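# Close the sliding door gently without disturbing anything

## Task

Slide the door until it is completely closed, and leave every other object in its original place. The door must not be slammed, either opening or closing. The robot must not fall over or finish leaning. The door has to stay shut without the robot holding it there.

## Robot and tools

ROBOT. LinearBot: an omnidirectional wheeled base with a column about 1.75 m tall. A carriage rides 0 to 1.0 m up that column (lift_m) and carries two identical six-joint arms, left and right, each ending in a two-finger gripper. The arm bases sit roughly 0.57 m + lift_m above the floor, and parts of the carriage extend about 0.15 m below them. Each hand reaches about 0.78 m from its shoulder but only about 0.38 m below its arm base. A hand is about 0.16 m long and 0.1 m wide (0.14 m when open). The parked arm pose is joints 1-6 = 0, 0.05, 0.05, 1.45, 0, 0. With both arms parked the footprint is about 0.95 m wide by 0.7 m long. The wheel motors here are weak (2 N m), so a light push on an obstacle already triggers contact_stop.

CAMERAS. carriage_camera is fixed on the carriage, facing forward and tilted about 20 degrees down. left_wrist_camera and right_wrist_camera look out past each hand's fingertips. All images are 504x504.

FRAMES. Base frame: origin on the floor below the base centre, x forward, y left, z up. left_hand and right_hand are reported in this frame as the midpoint between each hand's finger pads, with quat_wxyz giving the hand's orientation. The hand's z axis runs along the fingers and its y axis is the opening direction. A hand pointing straight up with joints 1, 5 and 6 at 0 reads (1, 0, 0, 0). Odometry frame: the base frame as it was when the scene started. base_odometry counts wheel rotation only, so wheel slip shows up as travel. Heading is positive to the left, from -3.142 to 3.142.

execute_actions(actions, cameras). actions is a list holding zero or one action. An empty list simply returns the state and images. An action can contain base, joints, or both; its motions start together and may finish at different times.
- base: exactly one key, and it is an offset from where the base last reported itself. translate_m is metres, forward positive, -2 to 2. strafe_m is metres, left positive, -2 to 2. rotate_rad is radians, counter-clockwise (left) positive, -6.3 to 6.3.
- joints: one dictionary for both arms, keyed by joint name. Every value is an absolute target, not an offset.
  - lift_m: 0 to 1 m.
  - left_/right_joint1_rad: -2.617 to 3.054; yaw about vertical, 0 forward, positive left.
  - joint2_rad: 0 to 3.141; shoulder, with 0 = upper arm pointing back and level, 1.57 upright, 3.14 forward and level.
  - joint3_rad: 0 to 3.141; elbow, 0 folded, 3.14 straight.
  - joint4_rad: -1.57 to 1.57; wrist pitch, positive lifts the fingertips.
  - joint5_rad: -1.57 to 1.57; wrist yaw, positive swings the fingertips to the RIGHT, the opposite sense to joint 1.
  - joint6_rad: -2.094 to 2.094; roll about the finger axis, positive clockwise as seen from the forearm.
  - left_/right_gripper_m: 0 to 0.093 m, the gap between the pads.
  Done tolerances: lift 0.004, joints 1/5/6 0.02, joints 2/3 0.055, joint 4 0.04, gripper 0.004.
- Arm joints move at up to 1.8 rad/s (joints 1-3) and 2.7 rad/s (joints 4-6). A single action runs at most 15 s.
- A joint or the base left out of an action may keep pushing toward its earlier target, and the status will not show this.
- An unknown key or an out-of-range value rejects the whole call and nothing moves.
- cameras is a list of names or ["all"]. Omitting it or passing null gives all cameras; [] gives none. The pictures line lists the cameras in the order of the images.

wait(seconds): 0 to 10. Sends no new command and returns the state and images.

zoom_image(camera, region): region is [x0, y0, x1, y1] in pixels of that camera's latest full image, at most 504x504, with (0,0) at the top left. It works only on cameras that appeared in the latest result.

read_manual(section): returns only licence text and moves nothing.

finished_scene(scene): ends the current scene, passed by its number, and cannot be undone. Its result reports success and the next task. Replying without any tool call ends everything.

RESULT LINES.
- base_status / joint_status:
  - done: reached the target. For the base this only means the wheels turned the commanded amount, even if they slipped; a 1-2 mm move may stop short and still say done.
  - off_target: came to rest away from the target and may still be pushing.
  - contact_stop / time_out: the target is dropped and the joint or base holds where it stopped.
  - not_followed, or the line "joint command not followed" with a cause: a self-collision check held back that arm's targets. They may be retried with later actions until they become valid.
- on_its_own: covers motions this call did not command. Its "held at" value is the held target, not the actual position.
- motor_effort: percent of maximum, signed toward higher joint values, with the peak of the last action in brackets. Readings carry fixed and random error. For drive_wheels, ignore the sign; if it stays clearly higher at rest than after a free move, the base is still pressing on something.
- MOTOR HOT appears from 75 °C. OVER-TEMPERATURE FAULT: at 90 °C that arm stops for 10 s; at 100 °C it goes limp and drops. After a heat stop, keys that did not reach their target read limit_stop_at_motor_heat; send the target again. Outstretched arms heat quickly, even empty.
- ARM HIT means an arm struck the robot itself hard.

CAUTIONS.
- Push the door at a steady, moderate speed so it never slams in either direction.
- After a drive is stopped by contact, back off about 0.2 m the way you came (undo a turn by turning back), and repeat if something is still pressed. A retreat may itself stop for no reason; a second try usually works.
- Arms have no contact stop: a blocked arm keeps pressing and snaps to its target once it is freed. The base can roll on up to about 0.3 m after an arm touches something.
- The lift may not notice a hand resting on something. A falling lift effort while lowering means a hand is supported.
- Tipping risk rises with a high carriage, extended arms, loads, pulling, or sudden stops. No reading shows lean; only images do. Never reverse into an overhanging edge.
- Keep the arms from striking or pressing on each other. If a move is held back, first move only that arm clear, then the other arm in a later call.
- Hand readings drift at long reach.
- The robot holds its last command between calls.
- Before finishing, withdraw the hands so the door stays closed on its own.

Each tool is called after "Call:" as name(argument=value, ...), one argument or row to a line, values as JSON.

## Session

Call:
execute_actions(
  actions=[],
)

Scene clock: 0.00 s.
base_odometry: x=+0.000 y=+0.000 heading=+0.000 (m, m, rad; odometry frame)
base_status: not commanded
joint_positions: lift_m=+0.299 left_joint1_rad=+0.008 left_joint2_rad=+0.018 left_joint3_rad=+0.022 left_joint4_rad=+1.482 left_joint5_rad=-0.009 left_joint6_rad=+0.001 left_gripper_m=+0.095 right_joint1_rad=-0.008 right_joint2_rad=+0.043 right_joint3_rad=+0.050 right_joint4_rad=+1.397 right_joint5_rad=+0.035 right_joint6_rad=+0.040 right_gripper_m=+0.095
joint_status: not commanded
motor_effort: lift_m=+26 drive_wheels=+4 (%)
left_hand: x=+0.3029 y=+0.3142 z=+1.3077 quat_wxyz=(+0.999, -0.005, +0.042, +0.005) (m; base frame)
right_hand: x=+0.3229 y=-0.3188 z=+1.3126 quat_wxyz=(+0.996, +0.019, +0.083, +0.014) (m; base frame)
pictures: carriage_camera, left_wrist_camera, right_wrist_camera
Images, in order (width x height): carriage_camera 504x504, left_wrist_camera 504x504, right_wrist_camera 504x504.

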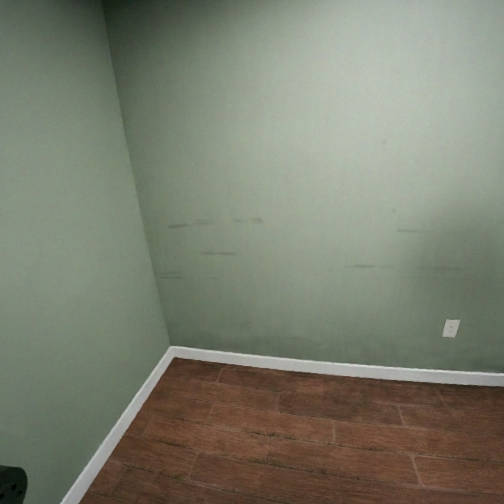

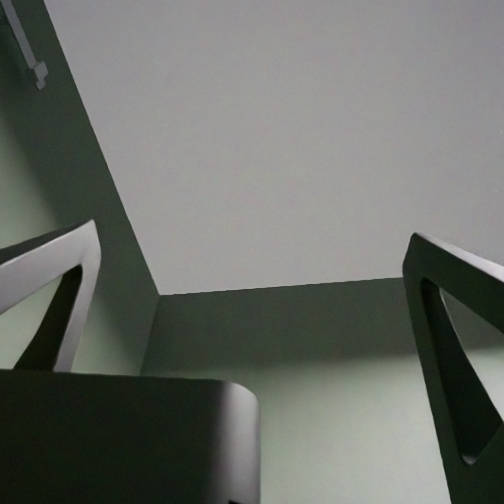

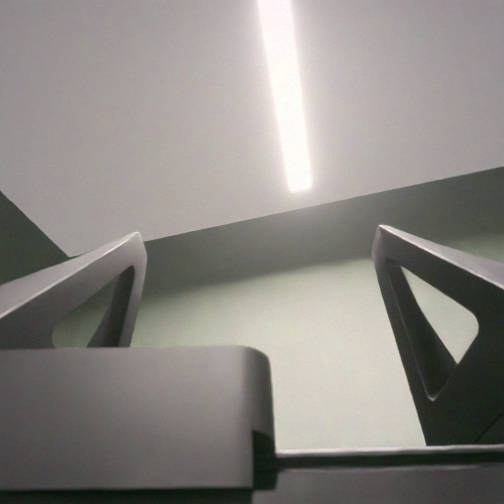

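Call:
execute_actions(
  actions=[
    {"base":{"rotate_rad":1.9}},
  ],
  cameras=["carriage_camera"],
)

Scene clock: 5.70 s.
base_odometry: x=+0.000 y=+0.000 heading=+1.899 (m, m, rad; odometry frame)
base_status: done
joint_positions: lift_m=+0.299 left_joint1_rad=+0.008 left_joint2_rad=+0.018 left_joint3_rad=+0.022 left_joint4_rad=+1.482 left_joint5_rad=-0.009 left_joint6_rad=+0.001 left_gripper_m=+0.095 right_joint1_rad=-0.008 right_joint2_rad=+0.043 right_joint3_rad=+0.050 right_joint4_rad=+1.394 right_joint5_rad=+0.035 right_joint6_rad=+0.040 right_gripper_m=+0.095
joint_status: not commanded
motor_effort: lift_m=+26(26) drive_wheels=+16(60) (%)
left_hand: x=+0.3029 y=+0.3142 z=+1.3077 quat_wxyz=(+0.999, -0.005, +0.042, +0.005) (m; base frame)
right_hand: x=+0.3235 y=-0.3188 z=+1.3125 quat_wxyz=(+0.996, +0.019, +0.084, +0.014) (m; base frame)
pictures: carriage_camera
Images, in order (width x height): carriage_camera 504x504.

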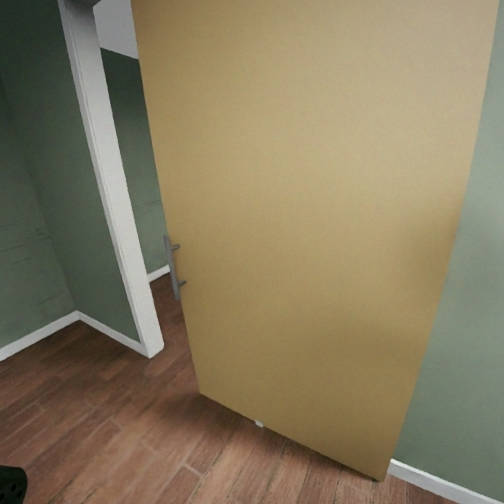

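Call:
execute_actions(
  actions=[
    {"base":{"rotate_rad":-0.49},"joints":{"right_joint2_rad":1.4,"right_joint3_rad":1.4,"right_joint4_rad":0,"right_joint5_rad":0,"right_joint6_rad":0,"right_gripper_m":0}},
  ],
  cameras=["carriage_camera","right_wrist_camera"],
)

Scene clock: 17.00 s.
base_odometry: x=+0.000 y=+0.000 heading=+1.410 (m, m, rad; odometry frame)
base_status: done
joint_positions: lift_m=+0.299 left_joint1_rad=+0.008 left_joint2_rad=+0.018 left_joint3_rad=+0.022 left_joint4_rad=+1.482 left_joint5_rad=-0.009 left_joint6_rad=+0.001 left_gripper_m=+0.095 right_joint1_rad=-0.008 right_joint2_rad=+1.395 right_joint3_rad=+1.380 right_joint4_rad=-0.002 right_joint5_rad=+0.002 right_joint6_rad=+0.004 right_gripper_m=+0.001
joint_status: all done
motor_effort: lift_m=+26(26) drive_wheels=-21(44) (%)
left_hand: x=+0.3029 y=+0.3142 z=+1.3077 quat_wxyz=(+0.999, -0.005, +0.042, +0.005) (m; base frame)
right_hand: x=+0.7468 y=-0.3168 z=+1.3093 quat_wxyz=(+0.701, +0.005, +0.713, -0.002) (m; base frame)
pictures: carriage_camera, right_wrist_camera
Images, in order (width x height): carriage_camera 504x504, right_wrist_camera 504x504.

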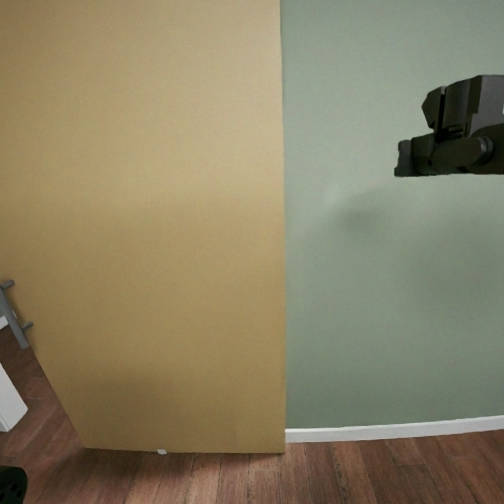

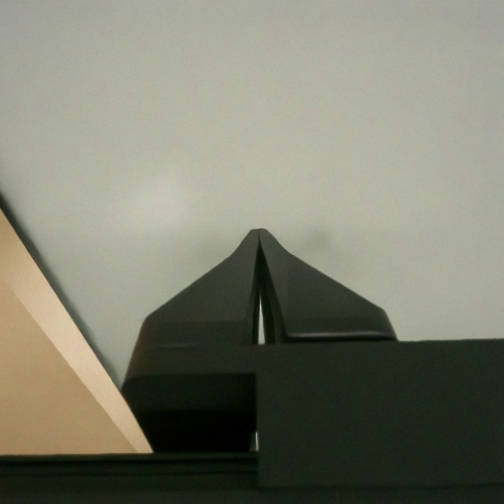

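Call:
execute_actions(
  actions=[
    {"base":{"translate_m":0.18}},
  ],
  cameras=["right_wrist_camera"],
)

Call:
execute_actions(
  actions=[
    {"base":{"strafe_m":0.2}},
  ],
  cameras=["carriage_camera","right_wrist_camera"],
)

Scene clock: 21.97 s.
base_odometry: x=+0.029 y=+0.178 heading=+1.411 (m, m, rad; odometry frame)
base_status: done
joint_positions: lift_m=+0.299 left_joint1_rad=+0.008 left_joint2_rad=+0.018 left_joint3_rad=+0.022 left_joint4_rad=+1.483 left_joint5_rad=-0.009 left_joint6_rad=+0.001 left_gripper_m=+0.095 right_joint1_rad=-0.008 right_joint2_rad=+1.395 right_joint3_rad=+1.383 right_joint4_rad=-0.003 right_joint5_rad=+0.002 right_joint6_rad=+0.004 right_gripper_m=+0.001
joint_status: not commanded
motor_effort: lift_m=+26(26) drive_wheels=-14(44) (%)
left_hand: x=+0.3028 y=+0.3142 z=+1.3077 quat_wxyz=(+0.999, -0.005, +0.042, +0.005) (m; base frame)
right_hand: x=+0.7466 y=-0.3167 z=+1.3105 quat_wxyz=(+0.702, +0.005, +0.712, -0.002) (m; base frame)
pictures: right_wrist_camera
Images, in order (width x height): right_wrist_camera 504x504.

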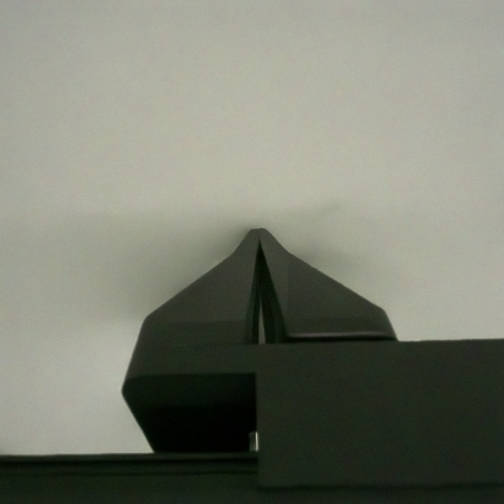

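Scene clock: 24.13 s.
base_odometry: x=-0.169 y=+0.210 heading=+1.411 (m, m, rad; odometry frame)
base_status: done
joint_positions: lift_m=+0.299 left_joint1_rad=+0.008 left_joint2_rad=+0.018 left_joint3_rad=+0.022 left_joint4_rad=+1.483 left_joint5_rad=-0.009 left_joint6_rad=+0.001 left_gripper_m=+0.095 right_joint1_rad=-0.008 right_joint2_rad=+1.395 right_joint3_rad=+1.383 right_joint4_rad=-0.003 right_joint5_rad=+0.002 right_joint6_rad=+0.004 right_gripper_m=+0.001
joint_status: not commanded
motor_effort: lift_m=+26(26) drive_wheels=-6(41) (%)
left_hand: x=+0.3027 y=+0.3142 z=+1.3077 quat_wxyz=(+0.999, -0.005, +0.042, +0.005) (m; base frame)
right_hand: x=+0.7466 y=-0.3167 z=+1.3105 quat_wxyz=(+0.702, +0.005, +0.712, -0.002) (m; base frame)
pictures: carriage_camera, right_wrist_camera
Images, in order (width x height): carriage_camera 504x504, right_wrist_camera 504x504.

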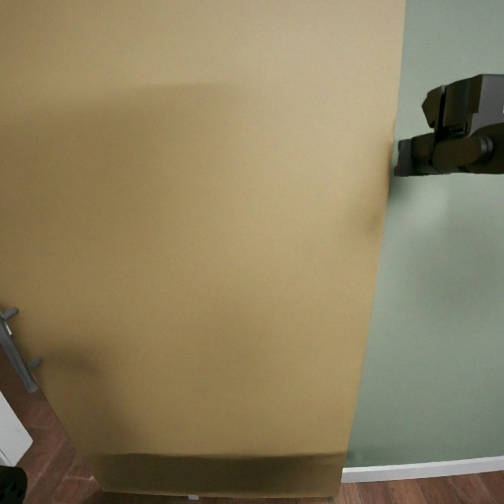

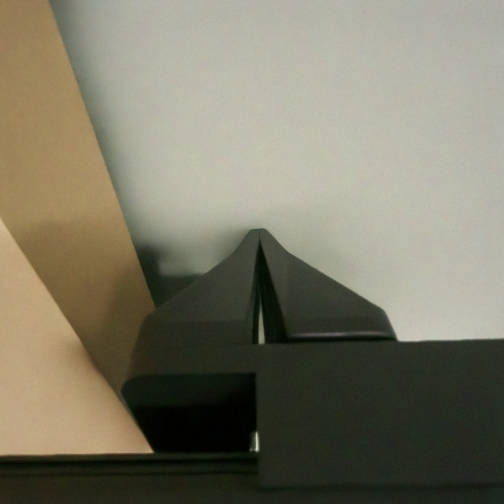

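Call:
execute_actions(
  actions=[
    {"base":{"strafe_m":0.2}},
  ],
  cameras=["carriage_camera","right_wrist_camera"],
)

Scene clock: 27.03 s.
base_odometry: x=-0.249 y=+0.223 heading=+1.410 (m, m, rad; odometry frame)
base_status: strafe_m contact_stop (by the wheels' count: +0.082 of +0.200)
joint_positions: lift_m=+0.299 left_joint1_rad=+0.008 left_joint2_rad=+0.018 left_joint3_rad=+0.022 left_joint4_rad=+1.483 left_joint5_rad=-0.011 left_joint6_rad=+0.001 left_gripper_m=+0.095 right_joint1_rad=-0.076 right_joint2_rad=+1.393 right_joint3_rad=+1.383 right_joint4_rad=-0.007 right_joint5_rad=+0.169 right_joint6_rad=+0.024 right_gripper_m=+0.001
joint_status: not commanded
motor_effort: lift_m=+26(26) drive_wheels=+14(46) (%)
left_hand: x=+0.3027 y=+0.3146 z=+1.3077 quat_wxyz=(+0.999, -0.006, +0.042, +0.005) (m; base frame)
right_hand: x=+0.7401 y=-0.3766 z=+1.3102 quat_wxyz=(+0.697, +0.095, +0.707, -0.079) (m; base frame)
pictures: carriage_camera, right_wrist_camera
Images, in order (width x height): carriage_camera 504x504, right_wrist_camera 504x504.

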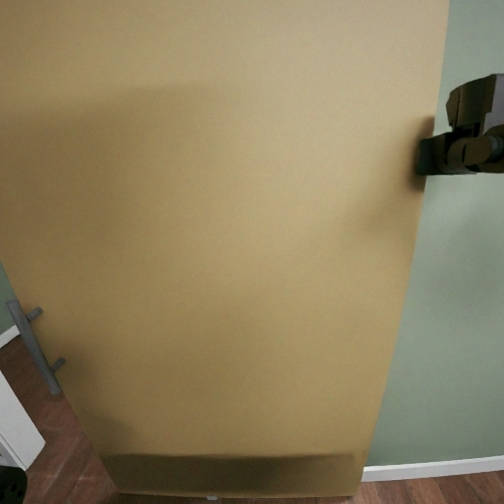

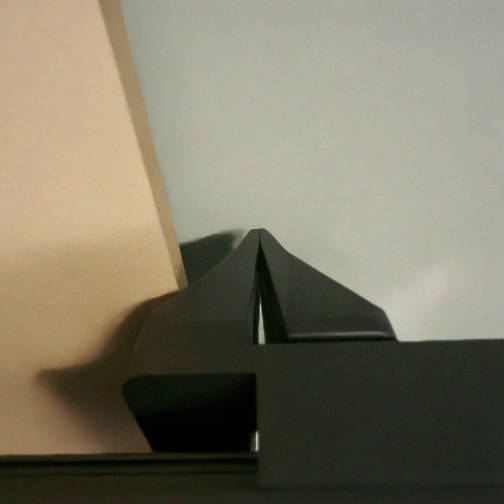

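Call:
execute_actions(
  actions=[
    {"base":{"strafe_m":0.15},"joints":{"right_joint5_rad":-0.25,"right_joint1_rad":0.05}},
  ],
  cameras=["carriage_camera","right_wrist_camera"],
)

Scene clock: 31.03 s.
base_odometry: x=-0.397 y=+0.247 heading=+1.410 (m, m, rad; odometry frame)
base_status: done
joint_positions: lift_m=+0.299 left_joint1_rad=+0.008 left_joint2_rad=+0.018 left_joint3_rad=+0.022 left_joint4_rad=+1.483 left_joint5_rad=-0.011 left_joint6_rad=+0.001 left_gripper_m=+0.095 right_joint1_rad=+0.039 right_joint2_rad=+1.385 right_joint3_rad=+1.383 right_joint4_rad=-0.010 right_joint5_rad=-0.231 right_joint6_rad=+0.006 right_gripper_m=+0.001
joint_status: all done
motor_effort: lift_m=+26(26) drive_wheels=+5(67) (%)
left_hand: x=+0.3027 y=+0.3146 z=+1.3077 quat_wxyz=(+0.999, -0.006, +0.042, +0.005) (m; base frame)
right_hand: x=+0.7372 y=-0.2552 z=+1.3131 quat_wxyz=(+0.696, -0.093, +0.705, +0.098) (m; base frame)
pictures: carriage_camera, right_wrist_camera
Images, in order (width x height): carriage_camera 504x504, right_wrist_camera 504x504.

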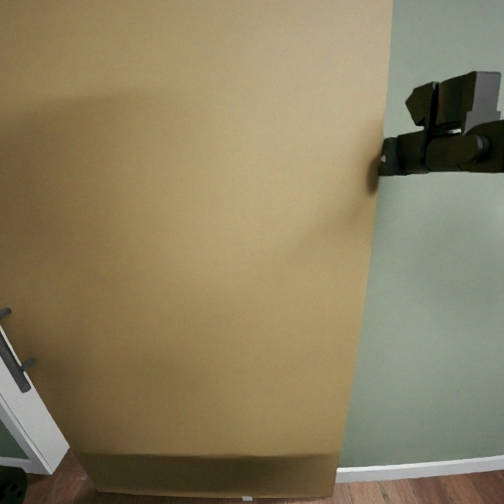

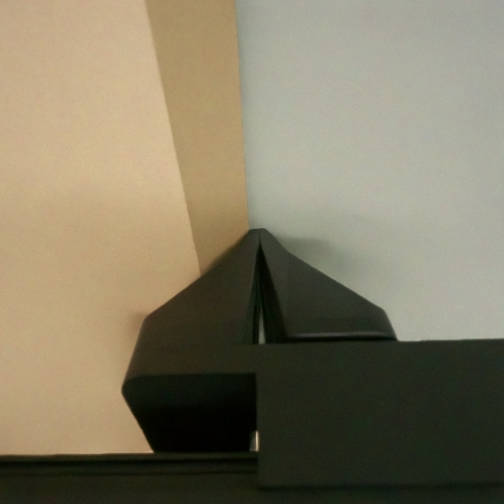

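Call:
execute_actions(
  actions=[
    {"base":{"strafe_m":0.13},"joints":{"right_joint5_rad":-0.25}},
  ],
  cameras=["carriage_camera"],
)

Scene clock: 33.50 s.
base_odometry: x=-0.438 y=+0.254 heading=+1.409 (m, m, rad; odometry frame)
base_status: strafe_m contact_stop (by the wheels' count: +0.042 of +0.130)
joint_positions: lift_m=+0.299 left_joint1_rad=+0.008 left_joint2_rad=+0.018 left_joint3_rad=+0.022 left_joint4_rad=+1.483 left_joint5_rad=-0.012 left_joint6_rad=+0.001 left_gripper_m=+0.095 right_joint1_rad=-0.011 right_joint2_rad=+1.385 right_joint3_rad=+1.384 right_joint4_rad=-0.007 right_joint5_rad=-0.106 right_joint6_rad=+0.016 right_gripper_m=+0.001
joint_status: right_joint5_rad off_target (ended at -0.106, target -0.250)
motor_effort: lift_m=+26(26) drive_wheels=+14(44) (%)
left_hand: x=+0.3027 y=+0.3147 z=+1.3077 quat_wxyz=(+0.999, -0.006, +0.042, +0.005) (m; base frame)
right_hand: x=+0.7428 y=-0.2996 z=+1.3140 quat_wxyz=(+0.703, -0.027, +0.710, +0.039) (m; base frame)
pictures: carriage_camera
Images, in order (width x height): carriage_camera 504x504.

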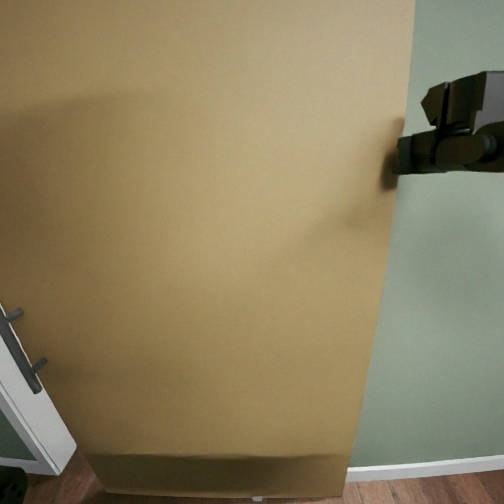

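Call:
execute_actions(
  actions=[
    {"base":{"strafe_m":0.09},"joints":{"right_joint5_rad":-0.3,"right_joint1_rad":0.08}},
  ],
  cameras=["carriage_camera"],
)

Scene clock: 36.73 s.
base_odometry: x=-0.527 y=+0.269 heading=+1.409 (m, m, rad; odometry frame)
base_status: done
joint_positions: lift_m=+0.299 left_joint1_rad=+0.008 left_joint2_rad=+0.018 left_joint3_rad=+0.022 left_joint4_rad=+1.483 left_joint5_rad=-0.012 left_joint6_rad=+0.001 left_gripper_m=+0.095 right_joint1_rad=+0.039 right_joint2_rad=+1.381 right_joint3_rad=+1.384 right_joint4_rad=-0.013 right_joint5_rad=-0.204 right_joint6_rad=+0.011 right_gripper_m=+0.001
joint_status: right_joint1_rad off_target (ended at +0.039, target +0.080); right_joint5_rad off_target (ended at -0.204, target -0.300)
motor_effort: lift_m=+26(26) drive_wheels=+13(63) (%)
left_hand: x=+0.3027 y=+0.3147 z=+1.3077 quat_wxyz=(+0.999, -0.006, +0.042, +0.005) (m; base frame)
right_hand: x=+0.7371 y=-0.2599 z=+1.3144 quat_wxyz=(+0.698, -0.081, +0.706, +0.090) (m; base frame)
pictures: carriage_camera
Images, in order (width x height): carriage_camera 504x504.

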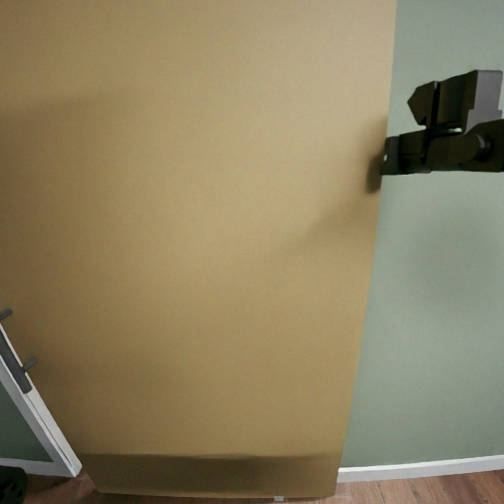

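Call:
execute_actions(
  actions=[
    {"base":{"strafe_m":0.07},"joints":{"right_joint5_rad":-0.27,"right_joint1_rad":0.1}},
  ],
  cameras=["carriage_camera"],
)

Call:
execute_actions(
  actions=[
    {"base":{"strafe_m":0.06},"joints":{"right_joint5_rad":-0.3,"right_joint1_rad":0.08}},
  ],
  cameras=["carriage_camera"],
)

Scene clock: 41.03 s.
base_odometry: x=-0.596 y=+0.280 heading=+1.408 (m, m, rad; odometry frame)
base_status: done
joint_positions: lift_m=+0.299 left_joint1_rad=+0.008 left_joint2_rad=+0.018 left_joint3_rad=+0.022 left_joint4_rad=+1.483 left_joint5_rad=-0.012 left_joint6_rad=+0.001 left_gripper_m=+0.095 right_joint1_rad=+0.023 right_joint2_rad=+1.375 right_joint3_rad=+1.384 right_joint4_rad=-0.020 right_joint5_rad=-0.088 right_joint6_rad=+0.019 right_gripper_m=+0.001
joint_status: right_joint1_rad off_target (ended at +0.023, target +0.100); right_joint5_rad off_target (ended at -0.088, target -0.270)
motor_effort: lift_m=+26(26) drive_wheels=+16(55) (%)
left_hand: x=+0.3027 y=+0.3147 z=+1.3077 quat_wxyz=(+0.999, -0.006, +0.042, +0.005) (m; base frame)
right_hand: x=+0.7391 y=-0.2866 z=+1.3155 quat_wxyz=(+0.702, -0.033, +0.710, +0.046) (m; base frame)
pictures: carriage_camera
Images, in order (width x height): carriage_camera 504x504.

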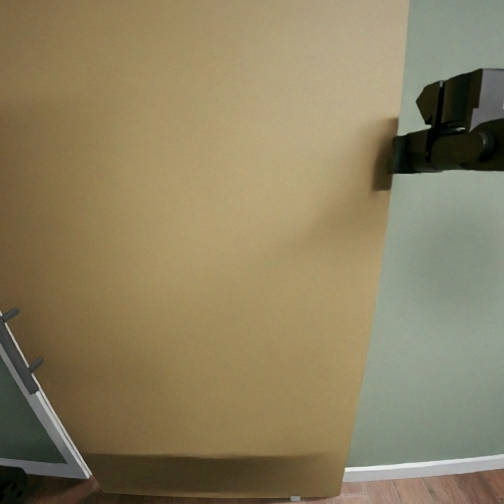

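Scene clock: 43.10 s.
base_odometry: x=-0.654 y=+0.290 heading=+1.408 (m, m, rad; odometry frame)
base_status: done
joint_positions: lift_m=+0.299 left_joint1_rad=+0.008 left_joint2_rad=+0.018 left_joint3_rad=+0.022 left_joint4_rad=+1.483 left_joint5_rad=-0.012 left_joint6_rad=+0.001 left_gripper_m=+0.095 right_joint1_rad=+0.007 right_joint2_rad=+1.378 right_joint3_rad=+1.384 right_joint4_rad=-0.013 right_joint5_rad=-0.129 right_joint6_rad=+0.017 right_gripper_m=+0.001
joint_status: right_joint1_rad off_target (ended at +0.007, target +0.080); right_joint5_rad off_target (ended at -0.129, target -0.300)
motor_effort: lift_m=+26(26) drive_wheels=+16(59) (%)
left_hand: x=+0.3027 y=+0.3147 z=+1.3077 quat_wxyz=(+0.999, -0.006, +0.042, +0.005) (m; base frame)
right_hand: x=+0.7398 y=-0.2874 z=+1.3156 quat_wxyz=(+0.702, -0.042, +0.709, +0.054) (m; base frame)
pictures: carriage_camera
Images, in order (width x height): carriage_camera 504x504.

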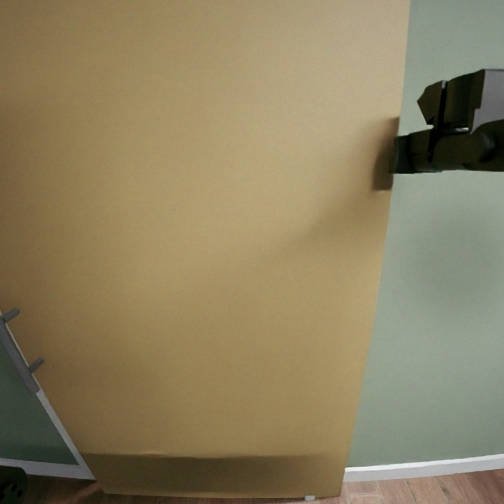

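Call:
execute_actions(
  actions=[
    {"base":{"strafe_m":0.06},"joints":{"right_joint5_rad":-0.27,"right_joint1_rad":0.1}},
  ],
  cameras=["carriage_camera"],
)

Call:
execute_actions(
  actions=[
    {"base":{"strafe_m":0.05},"joints":{"right_joint5_rad":-0.3,"right_joint1_rad":0.08}},
  ],
  cameras=["carriage_camera"],
)

Scene clock: 47.07 s.
base_odometry: x=-0.713 y=+0.300 heading=+1.408 (m, m, rad; odometry frame)
base_status: done
joint_positions: lift_m=+0.299 left_joint1_rad=+0.008 left_joint2_rad=+0.018 left_joint3_rad=+0.022 left_joint4_rad=+1.483 left_joint5_rad=-0.012 left_joint6_rad=+0.001 left_gripper_m=+0.095 right_joint1_rad=+0.032 right_joint2_rad=+1.377 right_joint3_rad=+1.384 right_joint4_rad=-0.013 right_joint5_rad=-0.110 right_joint6_rad=+0.017 right_gripper_m=+0.001
joint_status: right_joint1_rad off_target (ended at +0.032, target +0.100); right_joint5_rad off_target (ended at -0.110, target -0.270)
motor_effort: lift_m=+26(26) drive_wheels=+16(62) (%)
left_hand: x=+0.3027 y=+0.3147 z=+1.3077 quat_wxyz=(+0.999, -0.006, +0.042, +0.005) (m; base frame)
right_hand: x=+0.7392 y=-0.2791 z=+1.3160 quat_wxyz=(+0.702, -0.044, +0.708, +0.056) (m; base frame)
pictures: carriage_camera
Images, in order (width x height): carriage_camera 504x504.

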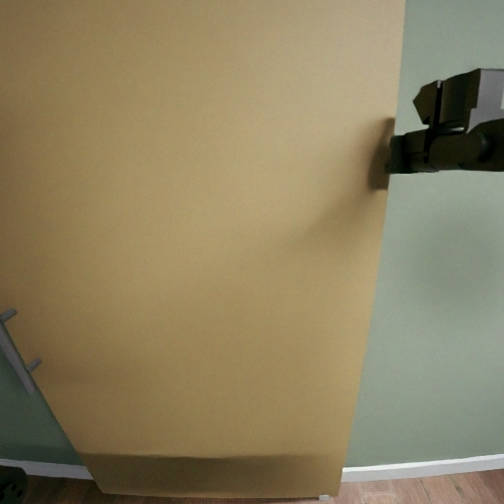

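Scene clock: 48.73 s.
base_odometry: x=-0.762 y=+0.308 heading=+1.407 (m, m, rad; odometry frame)
base_status: done
joint_positions: lift_m=+0.299 left_joint1_rad=+0.008 left_joint2_rad=+0.018 left_joint3_rad=+0.022 left_joint4_rad=+1.483 left_joint5_rad=-0.012 left_joint6_rad=+0.001 left_gripper_m=+0.095 right_joint1_rad=-0.005 right_joint2_rad=+1.375 right_joint3_rad=+1.384 right_joint4_rad=-0.016 right_joint5_rad=-0.096 right_joint6_rad=+0.018 right_gripper_m=+0.001
joint_status: right_joint1_rad off_target (ended at -0.005, target +0.080); right_joint5_rad off_target (ended at -0.096, target -0.300)
motor_effort: lift_m=+26(26) drive_wheels=+16(57) (%)
left_hand: x=+0.3027 y=+0.3147 z=+1.3077 quat_wxyz=(+0.999, -0.006, +0.042, +0.005) (m; base frame)
right_hand: x=+0.7395 y=-0.2981 z=+1.3165 quat_wxyz=(+0.704, -0.026, +0.709, +0.039) (m; base frame)
pictures: carriage_camera
Images, in order (width x height): carriage_camera 504x504.

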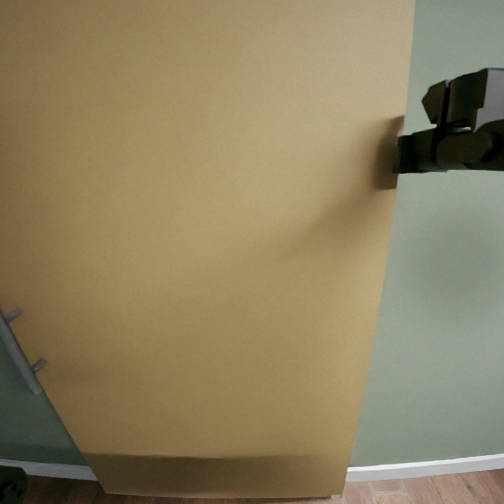

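Call:
execute_actions(
  actions=[
    {"base":{"strafe_m":0.04},"joints":{"right_joint5_rad":-0.27,"right_joint1_rad":0.1}},
  ],
  cameras=["carriage_camera"],
)

Scene clock: 51.13 s.
base_odometry: x=-0.801 y=+0.315 heading=+1.406 (m, m, rad; odometry frame)
base_status: done
joint_positions: lift_m=+0.299 left_joint1_rad=+0.008 left_joint2_rad=+0.018 left_joint3_rad=+0.022 left_joint4_rad=+1.483 left_joint5_rad=-0.012 left_joint6_rad=+0.001 left_gripper_m=+0.095 right_joint1_rad=-0.028 right_joint2_rad=+1.372 right_joint3_rad=+1.384 right_joint4_rad=-0.026 right_joint5_rad=+0.082 right_joint6_rad=+0.025 right_gripper_m=+0.001
joint_status: right_joint1_rad off_target (ended at -0.028, target +0.100); right_joint5_rad off_target (ended at +0.082, target -0.270)
motor_effort: lift_m=+26(26) drive_wheels=+23(64) (%)
left_hand: x=+0.3027 y=+0.3147 z=+1.3077 quat_wxyz=(+0.999, -0.006, +0.042, +0.005) (m; base frame)
right_hand: x=+0.7381 y=-0.3395 z=+1.3153 quat_wxyz=(+0.702, +0.048, +0.710, -0.030) (m; base frame)
pictures: carriage_camera
Images, in order (width x height): carriage_camera 504x504.

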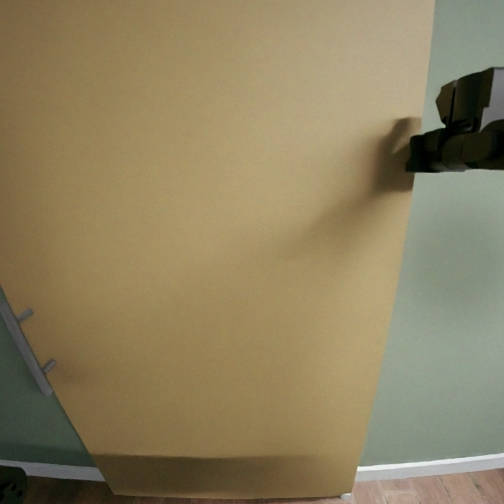

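At the stop. Release.

Call:
execute_actions(
  actions=[
    {"joints":{"right_joint5_rad":0.1,"right_joint1_rad":-0.12}},
  ],
  cameras=["carriage_camera"],
)

Call:
finished_scene(
  scene=1,
)

Scene clock: 53.63 s.
base_odometry: x=-0.802 y=+0.315 heading=+1.407 (m, m, rad; odometry frame)
base_status: not commanded
joint_positions: lift_m=+0.299 left_joint1_rad=+0.008 left_joint2_rad=+0.018 left_joint3_rad=+0.022 left_joint4_rad=+1.483 left_joint5_rad=-0.012 left_joint6_rad=+0.001 left_gripper_m=+0.095 right_joint1_rad=-0.118 right_joint2_rad=+1.388 right_joint3_rad=+1.384 right_joint4_rad=-0.012 right_joint5_rad=+0.108 right_joint6_rad=+0.007 right_gripper_m=+0.001
joint_status: all done
motor_effort: lift_m=+26(26) drive_wheels=+4(23) (%)
left_hand: x=+0.3027 y=+0.3147 z=+1.3077 quat_wxyz=(+0.999, -0.006, +0.042, +0.005) (m; base frame)
right_hand: x=+0.7379 y=-0.3851 z=+1.3119 quat_wxyz=(+0.697, +0.082, +0.708, -0.077) (m; base frame)
pictures: carriage_camera
Images, in order (width x height): carriage_camera 504x504.

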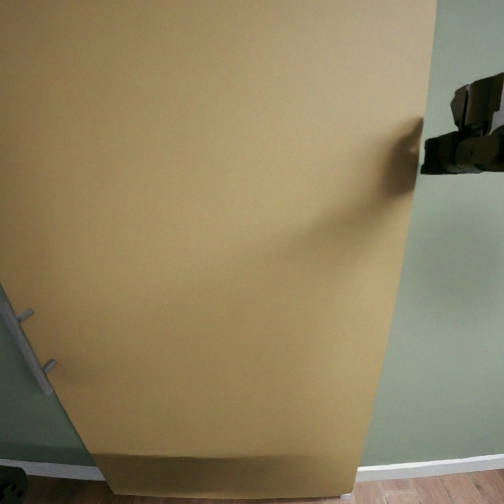

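The scene is finished: the task was done.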